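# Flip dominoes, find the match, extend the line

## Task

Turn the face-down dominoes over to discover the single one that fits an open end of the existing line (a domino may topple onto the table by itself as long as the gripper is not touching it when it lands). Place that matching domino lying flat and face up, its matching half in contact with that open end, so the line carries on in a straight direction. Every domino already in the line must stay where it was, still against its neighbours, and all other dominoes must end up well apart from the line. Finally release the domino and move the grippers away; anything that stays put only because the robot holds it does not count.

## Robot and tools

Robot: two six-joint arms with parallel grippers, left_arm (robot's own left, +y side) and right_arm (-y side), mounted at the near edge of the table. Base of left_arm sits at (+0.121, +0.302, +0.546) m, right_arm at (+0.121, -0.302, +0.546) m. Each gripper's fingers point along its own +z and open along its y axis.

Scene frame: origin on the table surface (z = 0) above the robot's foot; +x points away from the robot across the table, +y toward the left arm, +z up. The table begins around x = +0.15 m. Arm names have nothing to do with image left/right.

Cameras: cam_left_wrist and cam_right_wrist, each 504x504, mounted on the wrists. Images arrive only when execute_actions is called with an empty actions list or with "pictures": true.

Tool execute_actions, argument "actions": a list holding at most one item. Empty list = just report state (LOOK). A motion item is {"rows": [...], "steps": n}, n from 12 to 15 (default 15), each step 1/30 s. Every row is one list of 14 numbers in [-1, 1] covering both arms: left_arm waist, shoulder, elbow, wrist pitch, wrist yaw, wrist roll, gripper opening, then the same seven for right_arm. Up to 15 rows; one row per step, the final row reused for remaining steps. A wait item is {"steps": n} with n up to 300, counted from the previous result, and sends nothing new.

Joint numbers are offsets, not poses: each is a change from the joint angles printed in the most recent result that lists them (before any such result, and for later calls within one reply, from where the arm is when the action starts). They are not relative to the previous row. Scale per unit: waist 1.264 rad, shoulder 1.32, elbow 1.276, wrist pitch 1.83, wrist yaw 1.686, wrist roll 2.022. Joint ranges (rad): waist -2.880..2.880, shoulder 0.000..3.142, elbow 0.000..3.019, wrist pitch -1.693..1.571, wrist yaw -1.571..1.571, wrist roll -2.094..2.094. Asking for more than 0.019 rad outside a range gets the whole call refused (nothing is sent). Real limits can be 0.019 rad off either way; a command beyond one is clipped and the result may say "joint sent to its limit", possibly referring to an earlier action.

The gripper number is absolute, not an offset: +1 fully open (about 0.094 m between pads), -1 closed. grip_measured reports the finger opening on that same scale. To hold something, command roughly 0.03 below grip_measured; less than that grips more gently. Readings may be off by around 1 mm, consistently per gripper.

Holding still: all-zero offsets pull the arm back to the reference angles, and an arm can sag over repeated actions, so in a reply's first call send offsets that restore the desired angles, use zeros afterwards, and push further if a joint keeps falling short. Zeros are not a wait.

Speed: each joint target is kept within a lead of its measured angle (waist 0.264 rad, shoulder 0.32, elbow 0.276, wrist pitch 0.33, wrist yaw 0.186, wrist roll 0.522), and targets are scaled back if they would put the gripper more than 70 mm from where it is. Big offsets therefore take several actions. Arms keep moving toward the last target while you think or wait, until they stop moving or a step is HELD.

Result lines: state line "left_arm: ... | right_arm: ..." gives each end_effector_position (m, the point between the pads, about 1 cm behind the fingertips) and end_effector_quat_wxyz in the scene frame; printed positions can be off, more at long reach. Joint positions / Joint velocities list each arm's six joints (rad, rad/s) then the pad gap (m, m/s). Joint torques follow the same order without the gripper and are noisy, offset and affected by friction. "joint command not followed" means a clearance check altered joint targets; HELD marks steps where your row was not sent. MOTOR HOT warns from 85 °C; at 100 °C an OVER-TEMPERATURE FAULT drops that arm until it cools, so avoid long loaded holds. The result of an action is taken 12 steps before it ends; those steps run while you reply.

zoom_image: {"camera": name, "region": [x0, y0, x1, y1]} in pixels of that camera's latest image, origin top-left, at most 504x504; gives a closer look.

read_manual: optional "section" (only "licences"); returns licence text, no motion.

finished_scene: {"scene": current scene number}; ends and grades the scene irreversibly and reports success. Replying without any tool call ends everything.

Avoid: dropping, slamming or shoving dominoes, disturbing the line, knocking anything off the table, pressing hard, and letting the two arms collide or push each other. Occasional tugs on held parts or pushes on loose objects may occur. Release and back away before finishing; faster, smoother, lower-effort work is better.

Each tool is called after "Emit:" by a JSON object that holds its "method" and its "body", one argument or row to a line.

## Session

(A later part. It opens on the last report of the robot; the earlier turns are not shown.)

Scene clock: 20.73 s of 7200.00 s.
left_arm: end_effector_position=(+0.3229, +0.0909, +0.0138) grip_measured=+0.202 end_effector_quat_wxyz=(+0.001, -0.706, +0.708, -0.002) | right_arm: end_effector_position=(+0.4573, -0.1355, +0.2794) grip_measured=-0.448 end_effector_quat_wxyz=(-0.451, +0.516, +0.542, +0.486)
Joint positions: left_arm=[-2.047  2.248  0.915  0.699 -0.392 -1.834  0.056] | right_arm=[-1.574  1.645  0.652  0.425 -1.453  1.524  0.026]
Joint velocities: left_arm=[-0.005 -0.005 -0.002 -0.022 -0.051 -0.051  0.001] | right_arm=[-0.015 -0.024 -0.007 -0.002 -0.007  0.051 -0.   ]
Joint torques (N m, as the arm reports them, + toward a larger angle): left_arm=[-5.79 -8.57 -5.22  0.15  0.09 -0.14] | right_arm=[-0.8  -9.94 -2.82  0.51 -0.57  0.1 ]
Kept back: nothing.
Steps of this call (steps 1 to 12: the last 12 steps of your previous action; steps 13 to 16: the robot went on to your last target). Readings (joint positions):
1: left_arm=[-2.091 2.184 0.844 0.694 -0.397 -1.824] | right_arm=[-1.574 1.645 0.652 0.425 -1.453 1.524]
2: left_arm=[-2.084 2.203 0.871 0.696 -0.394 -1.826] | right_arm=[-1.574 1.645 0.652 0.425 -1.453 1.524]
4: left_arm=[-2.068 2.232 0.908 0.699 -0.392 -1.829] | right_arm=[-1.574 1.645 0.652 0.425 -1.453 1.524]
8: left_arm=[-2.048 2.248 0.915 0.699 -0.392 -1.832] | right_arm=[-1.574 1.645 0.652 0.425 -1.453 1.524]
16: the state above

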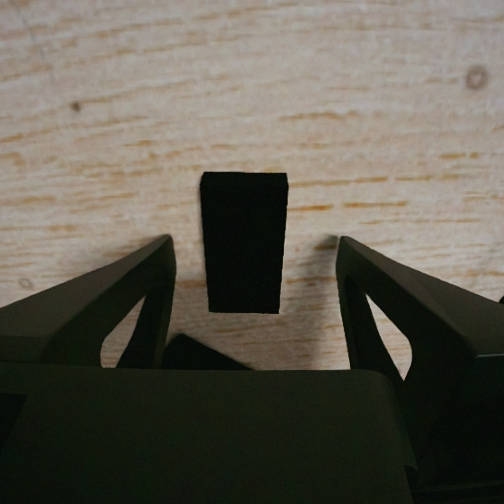

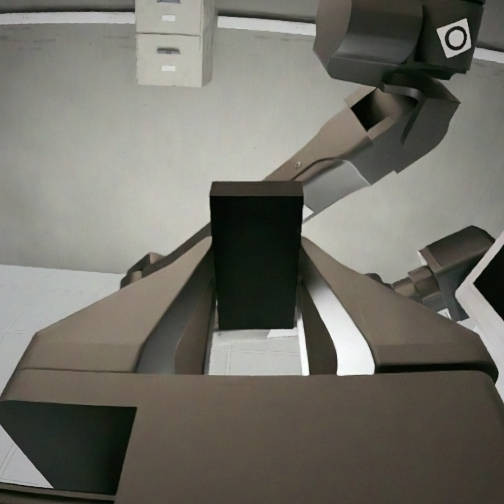

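Emit:
{"method": "execute_actions", "body": {
  "actions": [
    {"rows":[[0,0,0,0,0,0,0,0,0,0,0,0,0,-0.485],[0,0,0,0,0,0,-0.2,0,0,0,0,0,0,-0.485],[0,0,0,0,0,0,-0.33,0,0,0,0,0,0,-0.485],[0,0,0,0,0,0,-0.42,0,0,0,0,0,0,-0.485],[0,0,0,0,0,0,-0.48,0,0,0,0,0,0,-0.485],[0,0,0,0,0,0,-0.53,0,0,0,0,0,0,-0.485],[0,0,0,0,0,0,-0.53,0,0,0,0,0,0,-0.485],[0,0,0,0,0,0,-0.53,0,0,0,0,0,0,-0.485],[0,-0.03,-0.04,0,0,0,-0.53,0,0,0,0,0,0,-0.485],[0,-0.07,-0.09,0,0,0,-0.53,0,0,0,0,0,0,-0.485],[0,-0.12,-0.14,0,0,0,-0.53,0,0,0,0,0,0,-0.485],[0,-0.17,-0.19,0,0,0,-0.53,0,0,0,0,0,0,-0.485],[0,-0.22,-0.213,0,0,0,-0.53,0,0,0,0,0,0,-0.485],[0,-0.28,-0.213,0,0,0,-0.53,0,0,0,0,0,0,-0.485],[0.275,-0.453,-0.213,-0.152,1,0.1,-0.53,0,0,0,0,0,0,-0.485]]}
  ]
}}

Emit:
{"method": "execute_actions", "body": {
  "actions": [
    {"steps":36}
  ],
  "pictures": true
}}

Scene clock: 21.53 s of 7200.00 s.
left_arm: end_effector_position=(+0.3229, +0.0909, +0.0138) grip_measured=-0.258 end_effector_quat_wxyz=(+0.001, -0.706, +0.708, -0.002) | right_arm: end_effector_position=(+0.4573, -0.1355, +0.2794) grip_measured=-0.448 end_effector_quat_wxyz=(-0.451, +0.516, +0.542, +0.486)
Joint positions: left_arm=[-2.047  2.248  0.915  0.699 -0.392 -1.834  0.035] | right_arm=[-1.574  1.645  0.652  0.425 -1.453  1.524  0.026]
Joint velocities: left_arm=[-0.005 -0.005 -0.012 -0.012  0.022 -0.037 -0.139] | right_arm=[ 0.005  0.005 -0.002 -0.027 -0.022  0.022 -0.   ]
Joint torques (N m, as the arm reports them, + toward a larger angle): left_arm=[-6.43 -8.66 -5.12 -0.26  0.08 -0.07] | right_arm=[ -1.   -10.19  -2.85   0.44  -0.53   0.07]
Steps of this call (steps 1 to 15: the robot went on to your last target; steps 16 to 21: nothing new was sent; steps 22 to 24: the first 3 steps of this action). Readings (joint positions):
22: left_arm=[-2.047 2.248 0.915 0.699 -0.392 -1.834] | right_arm=[-1.574 1.645 0.652 0.425 -1.453 1.524]
23: left_arm=[-2.047 2.248 0.915 0.699 -0.392 -1.834] | right_arm=[-1.574 1.645 0.652 0.425 -1.453 1.524]
24: the state above

Scene clock: 22.73 s of 7200.00 s.
left_arm: end_effector_position=(+0.4510, +0.0849, +0.2738) grip_measured=-0.479 end_effector_quat_wxyz=(-0.473, -0.535, +0.547, -0.437) | right_arm: end_effector_position=(+0.4573, -0.1355, +0.2794) grip_measured=-0.448 end_effector_quat_wxyz=(-0.451, +0.516, +0.542, +0.486)
Joint positions: left_arm=[-1.699  1.638  0.659  0.434  1.291 -1.643  0.024] | right_arm=[-1.574  1.645  0.652  0.425 -1.453  1.524  0.026]
Joint velocities: left_arm=[-0.015  0.005 -0.007 -0.012  0.022 -0.022  0.   ] | right_arm=[-0.015  0.015  0.007  0.012 -0.007 -0.007 -0.   ]
Joint torques (N m, as the arm reports them, + toward a larger angle): left_arm=[ -2.13 -10.79  -4.57  -0.82   0.98   0.04] | right_arm=[-0.49 -9.91 -2.76  0.39 -0.56  0.04]
Kept back: nothing.
Steps of this call (steps 1 to 12: the last 12 steps of your previous action; steps 13 to 36: the robot went on to your last target). Readings (joint positions):
1: left_arm=[-2.047 2.248 0.915 0.699 -0.392 -1.834] | right_arm=[-1.574 1.645 0.652 0.425 -1.453 1.524]
2: left_arm=[-2.047 2.248 0.915 0.699 -0.392 -1.834] | right_arm=[-1.574 1.645 0.652 0.425 -1.453 1.524]
4: left_arm=[-2.047 2.248 0.915 0.699 -0.392 -1.834] | right_arm=[-1.574 1.645 0.652 0.425 -1.453 1.524]
8: left_arm=[-2.047 2.213 0.874 0.699 -0.391 -1.834] | right_arm=[-1.574 1.645 0.652 0.425 -1.453 1.524]
36: the state above

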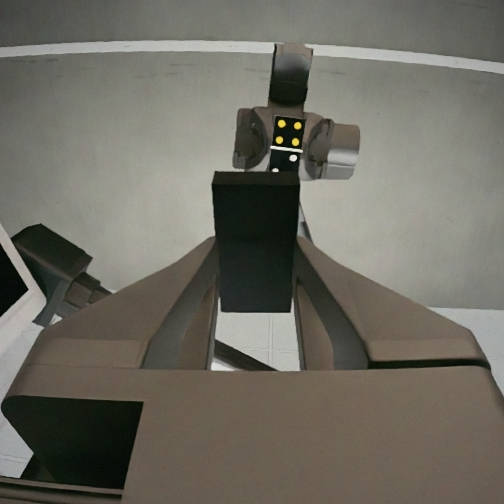

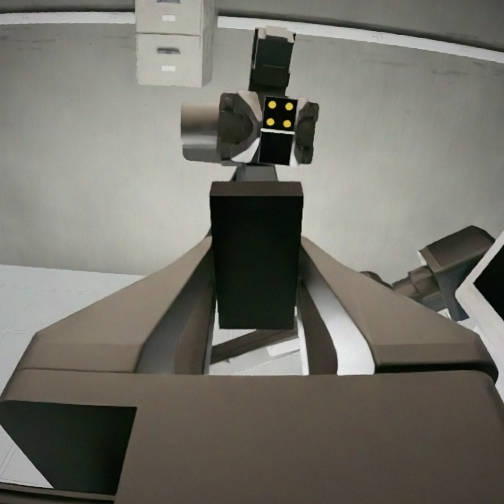

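Emit:
{"method": "execute_actions", "body": {
  "actions": [
    {"rows":[[0,0.05,0.073,0.288,-0.013,0.03,-0.52,0,0,0,0,1,-0.196,-0.485],[0,0.05,0.073,0.288,-0.013,0.03,-0.52,0,0,0,0,1,-0.196,-0.485],[0,0.05,0.073,0.288,-0.013,0.03,-0.52,0,0,0,0,1,-0.196,-0.485],[0,0.05,0.073,0.288,-0.013,0.03,-0.52,0,0,0,0,1,-0.196,-0.485],[0,0.05,0.073,0.288,-0.013,0.03,-0.52,0,0,0,0,1,-0.196,-0.485],[0,0.05,0.073,0.288,-0.013,0.03,-0.52,0.217,0.458,0.022,0.294,1,-0.196,-0.485]]}
  ]
}}

Emit:
{"method": "execute_actions", "body": {
  "actions": [
    {"steps":34}
  ]
}}

Scene clock: 23.53 s of 7200.00 s.
left_arm: end_effector_position=(+0.4870, +0.0821, +0.2618) grip_measured=-0.479 end_effector_quat_wxyz=(-0.384, -0.475, +0.601, -0.515) | right_arm: end_effector_position=(+0.4580, -0.1484, +0.2309) grip_measured=-0.448 end_effector_quat_wxyz=(-0.332, +0.521, +0.656, +0.433)
Joint positions: left_arm=[-1.699  1.681  0.697  0.706  1.275 -1.622  0.024] | right_arm=[-1.573  1.644  0.652  0.425 -1.156  1.343  0.026]
Joint velocities: left_arm=[-0.005  0.532  0.701  3.026 -0.125  0.198  0.   ] | right_arm=[ 0.005  0.005 -0.017 -0.007  2.425 -1.355 -0.   ]
Joint torques (N m, as the arm reports them, + toward a larger angle): left_arm=[ -1.34 -12.73  -1.52   0.28   0.84   0.08] | right_arm=[-1.2  -9.64 -2.64  0.48 -0.83  0.01]
Steps of this call (steps 1 to 21: the robot went on to your last target; steps 22 to 24: the first 3 steps of this action). Readings (joint positions):
22: left_arm=[-1.699 1.645 0.663 0.497 1.285 -1.637] | right_arm=[-1.573 1.644 0.651 0.425 -1.364 1.462]
23: left_arm=[-1.699 1.663 0.675 0.602 1.279 -1.629] | right_arm=[-1.573 1.644 0.651 0.425 -1.259 1.396]
24: the state above

Scene clock: 24.67 s of 7200.00 s.
left_arm: end_effector_position=(+0.5384, +0.0795, +0.2647) grip_measured=-0.479 end_effector_quat_wxyz=(-0.281, -0.395, +0.644, -0.591) | right_arm: end_effector_position=(+0.2870, -0.2008, +0.0465) grip_measured=-0.448 end_effector_quat_wxyz=(-0.001, +0.475, +0.880, -0.001)
Joint positions: left_arm=[-1.699  1.694  0.76   0.941  1.269 -1.592  0.024] | right_arm=[-1.295  2.253  0.693  0.956  0.23   1.135  0.026]
Joint velocities: left_arm=[ 0.005 -0.005 -0.007 -0.007  0.022 -0.066 -0.001] | right_arm=[-0.005 -0.015 -0.002 -0.002 -0.051 -0.022 -0.   ]
Joint torques (N m, as the arm reports them, + toward a larger angle): left_arm=[ -2.72 -12.46  -2.56   1.53   0.79   0.06] | right_arm=[ 2.43 -6.81 -6.64  0.71  0.19  0.01]
Kept back: nothing.
Steps of this call (steps 1 to 12: the last 12 steps of your previous action; steps 13 to 34: the robot went on to your last target). Readings (joint positions):
1: left_arm=[-1.699 1.695 0.721 0.796 1.271 -1.615] | right_arm=[-1.573 1.644 0.652 0.425 -1.054 1.301]
2: left_arm=[-1.699 1.700 0.741 0.858 1.269 -1.610] | right_arm=[-1.573 1.644 0.653 0.425 -0.951 1.268]
4: left_arm=[-1.699 1.697 0.759 0.919 1.269 -1.602] | right_arm=[-1.550 1.681 0.660 0.512 -0.844 1.243]
8: left_arm=[-1.699 1.694 0.760 0.941 1.269 -1.596] | right_arm=[-1.429 1.855 0.694 0.739 -0.631 1.206]
34: the state above

Emit:
{"method": "execute_actions", "body": {
  "actions": [
    {"rows":[[0,0,0,0,0,0,-0.52,0,0.02,0.018,0,0,0,-0.485],[0,0,0,0,0,0,-0.52,0,0.04,0.036,0,0,0,-0.485],[0,0,0,0,0,0,-0.52,0,0.055,0.05,0,0,0,-0.485],[0,0,0,0,0,0,-0.52,0,0.066,0.06,0,0,0,-0.485],[0,0,0,0,0,0,-0.52,0,0.074,0.068,0,0,0,-0.485]]}
  ]
}}

Emit:
{"method": "execute_actions", "body": {
  "actions": [
    {"steps":14}
  ]
}}

Scene clock: 25.50 s of 7200.00 s.
left_arm: end_effector_position=(+0.5384, +0.0795, +0.2647) grip_measured=-0.479 end_effector_quat_wxyz=(-0.281, -0.395, +0.644, -0.591) | right_arm: end_effector_position=(+0.2894, -0.1984, +0.0376) grip_measured=-0.448 end_effector_quat_wxyz=(+0.003, +0.475, +0.880, +0.001)
Joint positions: left_arm=[-1.699  1.694  0.76   0.941  1.269 -1.592  0.024] | right_arm=[-1.295  2.269  0.718  0.956  0.23   1.135  0.026]
Joint velocities: left_arm=[-0.015 -0.005 -0.002  0.012 -0.022 -0.022 -0.   ] | right_arm=[-0.005  0.366  0.496 -0.017 -0.007 -0.037 -0.   ]
Joint torques (N m, as the arm reports them, + toward a larger angle): left_arm=[ -1.89 -12.73  -1.81   0.74   0.78  -0.05] | right_arm=[ 2.73 -4.71 -5.35  0.59  0.13  0.06]
Steps of this call (steps 1 to 15: the robot went on to your last target; steps 16 to 22: nothing new was sent; steps 23 to 25: the first 3 steps of this action). Readings (joint positions):
23: left_arm=[-1.699 1.694 0.760 0.941 1.269 -1.592] | right_arm=[-1.295 2.254 0.695 0.956 0.230 1.135]
24: left_arm=[-1.699 1.694 0.760 0.941 1.269 -1.592] | right_arm=[-1.295 2.259 0.703 0.956 0.230 1.135]
25: the state above

Scene clock: 25.97 s of 7200.00 s.
left_arm: end_effector_position=(+0.5384, +0.0795, +0.2647) grip_measured=-0.479 end_effector_quat_wxyz=(-0.281, -0.395, +0.644, -0.591) | right_arm: end_effector_position=(+0.2748, -0.1944, +0.0116) grip_measured=-0.448 end_effector_quat_wxyz=(-0.000, +0.474, +0.880, -0.001)
Joint positions: left_arm=[-1.699  1.694  0.76   0.941  1.269 -1.592  0.024] | right_arm=[-1.295  2.35   0.79   0.956  0.23   1.135  0.026]
Joint velocities: left_arm=[ 0.005 -0.005 -0.007 -0.002 -0.037  0.051 -0.001] | right_arm=[-0.015  0.005 -0.037  0.002 -0.007  0.066 -0.001]
Joint torques (N m, as the arm reports them, + toward a larger angle): left_arm=[ -2.26 -13.65  -1.92   0.51   0.76  -0.02] | right_arm=[ 2.85 -6.03 -6.65  0.37  0.08  0.08]
Kept back: nothing.
Steps of this call (steps 1 to 12: the last 12 steps of your previous action; steps 13 to 14: the robot went on to your last target). Readings (joint positions):
1: left_arm=[-1.699 1.694 0.760 0.941 1.269 -1.592] | right_arm=[-1.295 2.283 0.738 0.956 0.230 1.135]
2: left_arm=[-1.699 1.694 0.760 0.941 1.269 -1.592] | right_arm=[-1.295 2.300 0.759 0.956 0.230 1.135]
4: left_arm=[-1.699 1.694 0.760 0.941 1.269 -1.592] | right_arm=[-1.295 2.328 0.786 0.956 0.230 1.135]
8: left_arm=[-1.699 1.694 0.760 0.941 1.269 -1.592] | right_arm=[-1.295 2.350 0.790 0.956 0.230 1.135]
14: the state above

Emit:
{"method": "execute_actions", "body": {
  "actions": [
    {"rows":[[0,0,0,0,0,0,-0.52,0,0,0,0,0,0,0.5],[0,0,0,0,0,0,-0.52,0,0,0,0,0,0,1],[0,0,0,0,0,0,-0.52,0,-0.04,-0.04,0,0,0,1],[0,0,0,0,0,0,-0.52,0,-0.08,-0.09,0,0,0,1],[0,0,0,0,0,0,-0.52,0,-0.13,-0.14,0,0,0,1],[0,0,0,0,0,0,-0.52,0,-0.18,-0.19,0,0,0,1],[0,0,0,0,0,0,-0.52,0,-0.2,-0.2,0,0,0,1],[0,0,0,0,0,0,-0.52,0,-0.22,-0.2,0,-0.909,0,1],[0,0,0,0,0,0,-0.52,0,-0.24,-0.2,0,-0.909,0,1],[0,0,0,0,0,0,-0.52,0,-0.26,-0.2,0,-0.909,0,1],[0,0,0,0,0,0,-0.52,0,-0.28,-0.2,0,-0.909,0,1],[0,0,0,0,0,0,-0.52,0,-0.3,-0.2,0,-0.909,0,1],[0,0,0,0,0,0,-0.52,0,-0.32,-0.2,0,-0.909,0,1],[0,0,0,0,0,0,-0.52,0,-0.34,-0.2,0,-0.909,0,1],[0,0,0,0,0,0,-0.52,0,-0.512,-0.08,0.012,-0.909,-0.556,1]]}
  ]
}}

Emit:
{"method": "execute_actions", "body": {
  "actions": [
    {"steps":34}
  ]
}}

Emit:
{"method": "execute_actions", "body": {
  "actions": [
    {"rows":[[-0.03,0,0,0,0.02,0,-0.52,0,0,0,0,0,0,1],[-0.06,0,0,0,0.02,0,-0.52,0,0,0,0,0,0,1],[-0.09,0,0,0,0.02,0,-0.52,0,0,0,0,0,0,1],[-0.11,0,0,0,0.02,0,-0.52,0,0,0,0,0,0,1],[-0.12,0,0,0,0.02,0,-0.52,0,0,0,0,0,0,1]]}
  ]
}}

Emit:
{"method": "execute_actions", "body": {
  "actions": [
    {"steps":16}
  ],
  "pictures": true
}}

Scene clock: 27.27 s of 7200.00 s.
left_arm: end_effector_position=(+0.5384, +0.0795, +0.2647) grip_measured=-0.479 end_effector_quat_wxyz=(-0.281, -0.395, +0.644, -0.591) | right_arm: end_effector_position=(+0.2755, -0.1944, +0.0122) grip_measured=+0.348 end_effector_quat_wxyz=(-0.000, +0.474, +0.880, -0.001)
Joint positions: left_arm=[-1.699  1.694  0.76   0.941  1.269 -1.592  0.024] | right_arm=[-1.295  2.348  0.789  0.956  0.23   1.135  0.063]
Joint velocities: left_arm=[ 0.005 -0.005 -0.002  0.007  0.066 -0.022  0.   ] | right_arm=[-0.015 -0.093 -0.085  0.037 -0.037 -0.007  0.421]
Joint torques (N m, as the arm reports them, + toward a larger angle): left_arm=[ -2.48 -12.97  -2.05   0.54   0.78   0.01] | right_arm=[ 3.34 -8.49 -9.26  0.47  0.1   0.05]
Steps of this call (steps 1 to 30: the robot went on to your last target; steps 31 to 36: nothing new was sent; steps 37 to 39: the first 3 steps of this action). Readings (joint positions):
37: left_arm=[-1.699 1.694 0.760 0.941 1.269 -1.592] | right_arm=[-1.295 2.350 0.790 0.956 0.230 1.135]
38: left_arm=[-1.699 1.694 0.760 0.941 1.269 -1.592] | right_arm=[-1.295 2.350 0.790 0.956 0.230 1.135]
39: the state above

Scene clock: 28.40 s of 7200.00 s.
left_arm: end_effector_position=(+0.5384, +0.0795, +0.2647) grip_measured=-0.479 end_effector_quat_wxyz=(-0.281, -0.395, +0.644, -0.591) | right_arm: end_effector_position=(+0.5018, -0.0204, +0.3158) grip_measured=+1.000 end_effector_quat_wxyz=(+0.198, -0.190, +0.679, +0.681)
Joint positions: left_arm=[-1.699  1.694  0.76   0.941  1.269 -1.592  0.024] | right_arm=[-1.296  1.663  0.699  0.977 -1.3    0.04   0.094]
Joint velocities: left_arm=[-0.015 -0.005 -0.007 -0.007 -0.066  0.007  0.001] | right_arm=[-0.015 -0.005 -0.007  0.007 -0.022 -0.198  0.   ]
Joint torques (N m, as the arm reports them, + toward a larger angle): left_arm=[ -2.05 -12.21  -2.08   0.6    0.8    0.03] | right_arm=[  3.23 -10.16  -2.74   1.42  -0.55  -0.11]
Kept back: nothing.
Steps of this call (steps 1 to 12: the last 12 steps of your previous action; steps 13 to 34: the robot went on to your last target). Readings (joint positions):
1: left_arm=[-1.699 1.694 0.760 0.941 1.269 -1.592] | right_arm=[-1.295 2.339 0.778 0.956 0.230 1.135]
2: left_arm=[-1.699 1.694 0.760 0.941 1.269 -1.592] | right_arm=[-1.295 2.316 0.751 0.956 0.230 1.135]
4: left_arm=[-1.699 1.694 0.760 0.941 1.269 -1.592] | right_arm=[-1.295 2.233 0.659 0.956 0.230 1.135]
8: left_arm=[-1.699 1.694 0.760 0.941 1.269 -1.592] | right_arm=[-1.299 2.037 0.534 0.955 -0.167 1.135]
34: the state above

Scene clock: 28.50 s of 7200.00 s.
left_arm: end_effector_position=(+0.5336, +0.0701, +0.2721) grip_measured=-0.479 end_effector_quat_wxyz=(+0.296, +0.382, -0.638, +0.600) | right_arm: end_effector_position=(+0.5018, -0.0204, +0.3158) grip_measured=+1.000 end_effector_quat_wxyz=(+0.198, -0.191, +0.679, +0.681)
Joint positions: left_arm=[-1.718  1.694  0.76   0.941  1.295 -1.592  0.024] | right_arm=[-1.296  1.663  0.699  0.977 -1.3    0.039  0.094]
Joint velocities: left_arm=[-0.493 -0.005 -0.007 -0.017 -0.037  0.037  0.001] | right_arm=[ 0.005  0.005 -0.002  0.012  0.037  0.051  0.   ]
Joint torques (N m, as the arm reports them, + toward a larger angle): left_arm=[ -7.36 -13.08  -2.12   0.72   1.11   0.01] | right_arm=[  2.72 -10.57  -1.83   1.25  -0.46   0.01]
Steps of this call (steps 1 to 3: the first 3 steps of this action). Readings (joint positions):
1: left_arm=[-1.700 1.694 0.760 0.941 1.284 -1.592] | right_arm=[-1.296 1.663 0.699 0.977 -1.300 0.039]
2: left_arm=[-1.705 1.694 0.760 0.941 1.293 -1.592] | right_arm=[-1.296 1.663 0.699 0.977 -1.300 0.039]
3: the state above

Scene clock: 29.03 s of 7200.00 s.
left_arm: end_effector_position=(+0.5114, +0.0049, +0.3065) grip_measured=-0.479 end_effector_quat_wxyz=(+0.345, +0.334, -0.614, +0.627) | right_arm: end_effector_position=(+0.5018, -0.0204, +0.3158) grip_measured=+1.000 end_effector_quat_wxyz=(+0.198, -0.191, +0.679, +0.681)
Joint positions: left_arm=[-1.867  1.694  0.76   0.941  1.302 -1.592  0.024] | right_arm=[-1.296  1.663  0.699  0.977 -1.3    0.039  0.094]
Joint velocities: left_arm=[-0.005  0.005  0.012 -0.012 -0.007  0.007  0.001] | right_arm=[-0.015  0.005  0.007 -0.012  0.022  0.051  0.   ]
Joint torques (N m, as the arm reports them, + toward a larger angle): left_arm=[ -2.11 -12.9   -1.77   0.61   0.82   0.01] | right_arm=[  2.69 -10.61  -1.67   1.43  -0.48  -0.01]
Kept back: nothing.
Steps of this call (steps 1 to 12: the last 12 steps of your previous action; steps 13 to 16: the robot went on to your last target). Readings (joint positions):
1: left_arm=[-1.738 1.694 0.760 0.941 1.297 -1.592] | right_arm=[-1.296 1.663 0.699 0.977 -1.300 0.039]
2: left_arm=[-1.764 1.694 0.760 0.941 1.297 -1.592] | right_arm=[-1.296 1.663 0.699 0.977 -1.300 0.039]
4: left_arm=[-1.820 1.694 0.760 0.941 1.300 -1.592] | right_arm=[-1.296 1.663 0.699 0.977 -1.300 0.039]
8: left_arm=[-1.873 1.694 0.760 0.941 1.302 -1.592] | right_arm=[-1.296 1.663 0.699 0.977 -1.300 0.039]
16: the state above

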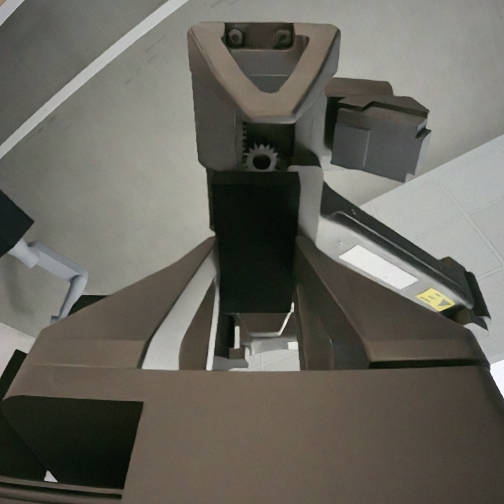

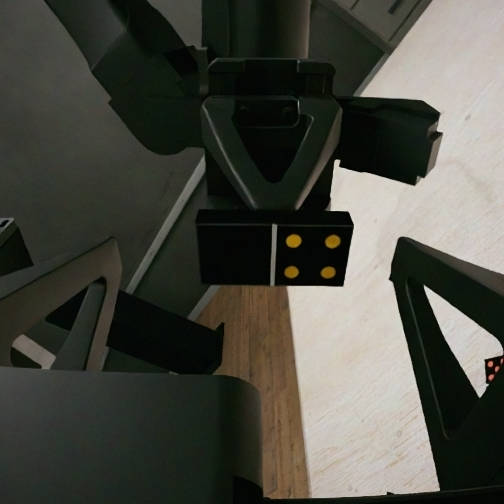

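Emit:
{"method": "execute_actions", "body": {
  "actions": [
    {"rows":[[-0.026,0,0,0,0,0,-0.52,0,0,0,0,0,0,0.5]]}
  ]
}}

Emit:
{"method": "execute_actions", "body": {
  "actions": [
    {"steps":14}
  ],
  "pictures": true
}}

Scene clock: 29.80 s of 7200.00 s.
left_arm: end_effector_position=(+0.5103, +0.0020, +0.3082) grip_measured=-0.479 end_effector_quat_wxyz=(+0.347, +0.331, -0.612, +0.628) | right_arm: end_effector_position=(+0.5018, -0.0204, +0.3158) grip_measured=+0.526 end_effector_quat_wxyz=(+0.198, -0.191, +0.679, +0.681)
Joint positions: left_arm=[-1.874  1.694  0.76   0.941  1.302 -1.592  0.024] | right_arm=[-1.296  1.663  0.699  0.977 -1.3    0.039  0.072]
Joint velocities: left_arm=[-0.142 -0.005 -0.002 -0.002 -0.007  0.037 -0.001] | right_arm=[ 0.005  0.005 -0.007 -0.012 -0.037 -0.051 -0.048]
Joint torques (N m, as the arm reports them, + toward a larger angle): left_arm=[ -5.68 -13.31  -1.81   0.6    0.81   0.06] | right_arm=[  3.12 -10.91  -1.84   1.35  -0.46  -0.02]
Steps of this call (steps 1 to 15: the robot went on to your last target; steps 16 to 20: nothing new was sent; steps 21 to 23: the first 3 steps of this action). Readings (joint positions):
21: left_arm=[-1.868 1.694 0.760 0.941 1.302 -1.592] | right_arm=[-1.296 1.663 0.699 0.977 -1.300 0.039]
22: left_arm=[-1.870 1.694 0.760 0.941 1.302 -1.592] | right_arm=[-1.296 1.663 0.699 0.977 -1.300 0.039]
23: the state above

Scene clock: 30.27 s of 7200.00 s.
left_arm: end_effector_position=(+0.5076, -0.0045, +0.3123) grip_measured=-0.479 end_effector_quat_wxyz=(+0.352, +0.326, -0.610, +0.631) | right_arm: end_effector_position=(+0.5018, -0.0204, +0.3158) grip_measured=+0.502 end_effector_quat_wxyz=(+0.198, -0.191, +0.679, +0.681)
Joint positions: left_arm=[-1.89   1.694  0.76   0.941  1.302 -1.592  0.024] | right_arm=[-1.296  1.663  0.699  0.977 -1.3    0.039  0.071]
Joint velocities: left_arm=[-0.015  0.005 -0.012 -0.012 -0.037  0.022  0.   ] | right_arm=[ 0.015  0.005 -0.002 -0.017  0.007  0.037  0.001]
Joint torques (N m, as the arm reports them, + toward a larger angle): left_arm=[ -4.55 -13.03  -1.66   0.68   0.82  -0.01] | right_arm=[  3.   -10.53  -1.66   1.35  -0.47  -0.04]
Kept back: nothing.
Steps of this call (steps 1 to 12: the last 12 steps of your previous action; steps 13 to 14: the robot went on to your last target). Readings (joint positions):
1: left_arm=[-1.878 1.694 0.760 0.941 1.302 -1.592] | right_arm=[-1.296 1.663 0.699 0.977 -1.300 0.039]
2: left_arm=[-1.882 1.694 0.760 0.941 1.302 -1.592] | right_arm=[-1.296 1.663 0.699 0.977 -1.300 0.039]
4: left_arm=[-1.888 1.694 0.760 0.941 1.302 -1.592] | right_arm=[-1.296 1.663 0.699 0.977 -1.300 0.039]
8: left_arm=[-1.890 1.694 0.760 0.941 1.302 -1.592] | right_arm=[-1.296 1.663 0.699 0.977 -1.300 0.039]
14: the state above

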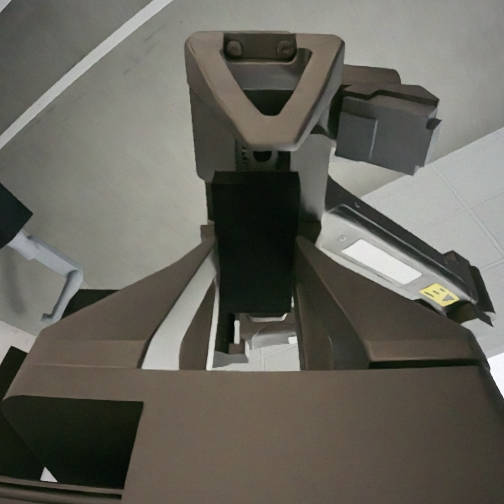

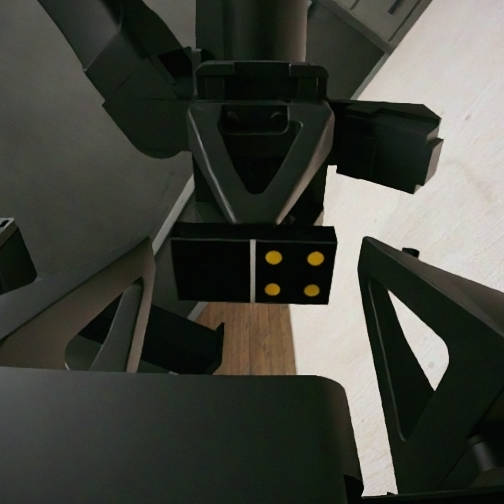

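Emit:
{"method": "execute_actions", "body": {
  "actions": [
    {"rows":[[0,0,0,0,-0.02,0.012,-0.52,0,0,0,0,0.014,0,0.4],[0,0,0,0,-0.02,0.012,-0.52,0,0,0,0,0.014,0,0.35],[0,0,0,0,-0.02,0.012,-0.52,0,0,0,0,0.014,0,0.3],[0,0,0,0,-0.02,0.012,-0.52,0,0,0,0,0.014,0,0.25],[0,0,0,0,-0.02,0.012,-0.52,0,0,0,0,0.014,0,0.2],[0,0,0,0,-0.02,0.012,-0.52,0,0,0,0,0.014,0,0.15],[0,0,0,0,-0.02,0.012,-0.52,0,0,0,0,0.014,0,0.11],[0,0,0,0,-0.02,0.012,-0.52,0,0,0,0,0.014,0,0.07],[0,0,0,0,-0.02,0.012,-0.52,0,0,0,0,0.014,0,0.04]]}
  ]
}}

Emit:
{"method": "execute_actions", "body": {
  "actions": [
    {"steps":13}
  ],
  "pictures": true
}}

Scene clock: 31.03 s of 7200.00 s.
left_arm: end_effector_position=(+0.5104, -0.0047, +0.3082) grip_measured=-0.479 end_effector_quat_wxyz=(+0.341, +0.333, -0.616, +0.627) | right_arm: end_effector_position=(+0.5037, -0.0205, +0.3129) grip_measured=+0.325 end_effector_quat_wxyz=(+0.200, -0.188, +0.686, +0.674)
Joint positions: left_arm=[-1.89   1.694  0.76   0.941  1.273 -1.585  0.024] | right_arm=[-1.296  1.663  0.699  0.977 -1.28   0.039  0.062]
Joint velocities: left_arm=[ 0.005 -0.005 -0.007  0.007 -0.081 -0.007 -0.   ] | right_arm=[-0.015  0.005 -0.012 -0.007  0.066  0.037 -0.046]
Joint torques (N m, as the arm reports them, + toward a larger angle): left_arm=[ -4.47 -12.87  -1.77   0.73   0.69   0.07] | right_arm=[  2.35 -10.43  -1.84   1.44  -0.37  -0.03]
Steps of this call (steps 1 to 20: the robot went on to your last target; steps 21 to 23: the first 3 steps of this action). Readings (joint positions):
21: left_arm=[-1.890 1.694 0.760 0.941 1.287 -1.589] | right_arm=[-1.296 1.663 0.699 0.977 -1.289 0.039]
22: left_arm=[-1.890 1.694 0.760 0.941 1.277 -1.587] | right_arm=[-1.296 1.663 0.699 0.977 -1.282 0.039]
23: the state above

Scene clock: 31.47 s of 7200.00 s.
left_arm: end_effector_position=(+0.5105, -0.0047, +0.3080) grip_measured=-0.479 end_effector_quat_wxyz=(+0.339, +0.332, -0.617, +0.628) | right_arm: end_effector_position=(+0.5042, -0.0205, +0.3123) grip_measured=+0.108 end_effector_quat_wxyz=(+0.201, -0.188, +0.687, +0.672)
Joint positions: left_arm=[-1.89   1.694  0.76   0.941  1.272 -1.58   0.024] | right_arm=[-1.296  1.663  0.699  0.977 -1.275  0.039  0.052]
Joint velocities: left_arm=[-0.005 -0.005  0.002  0.002  0.081  0.081  0.   ] | right_arm=[-0.005 -0.015 -0.002 -0.012 -0.037 -0.037 -0.001]
Joint torques (N m, as the arm reports them, + toward a larger angle): left_arm=[ -4.3  -13.18  -1.77   0.57   0.62   0.12] | right_arm=[  2.93 -10.56  -1.8    1.35  -0.5   -0.03]
Kept back: nothing.
Steps of this call (steps 1 to 12: the last 12 steps of your previous action; step 13: the robot went on to your last target). Readings (joint positions):
1: left_arm=[-1.890 1.694 0.760 0.941 1.272 -1.583] | right_arm=[-1.296 1.663 0.699 0.977 -1.279 0.039]
2: left_arm=[-1.890 1.694 0.760 0.941 1.272 -1.582] | right_arm=[-1.296 1.663 0.699 0.977 -1.278 0.039]
4: left_arm=[-1.890 1.694 0.760 0.941 1.272 -1.580] | right_arm=[-1.296 1.663 0.699 0.977 -1.276 0.039]
8: left_arm=[-1.890 1.694 0.760 0.941 1.272 -1.580] | right_arm=[-1.296 1.663 0.699 0.977 -1.275 0.039]
13: the state above

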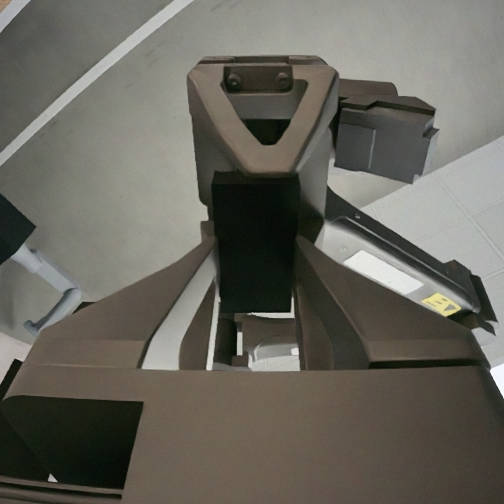

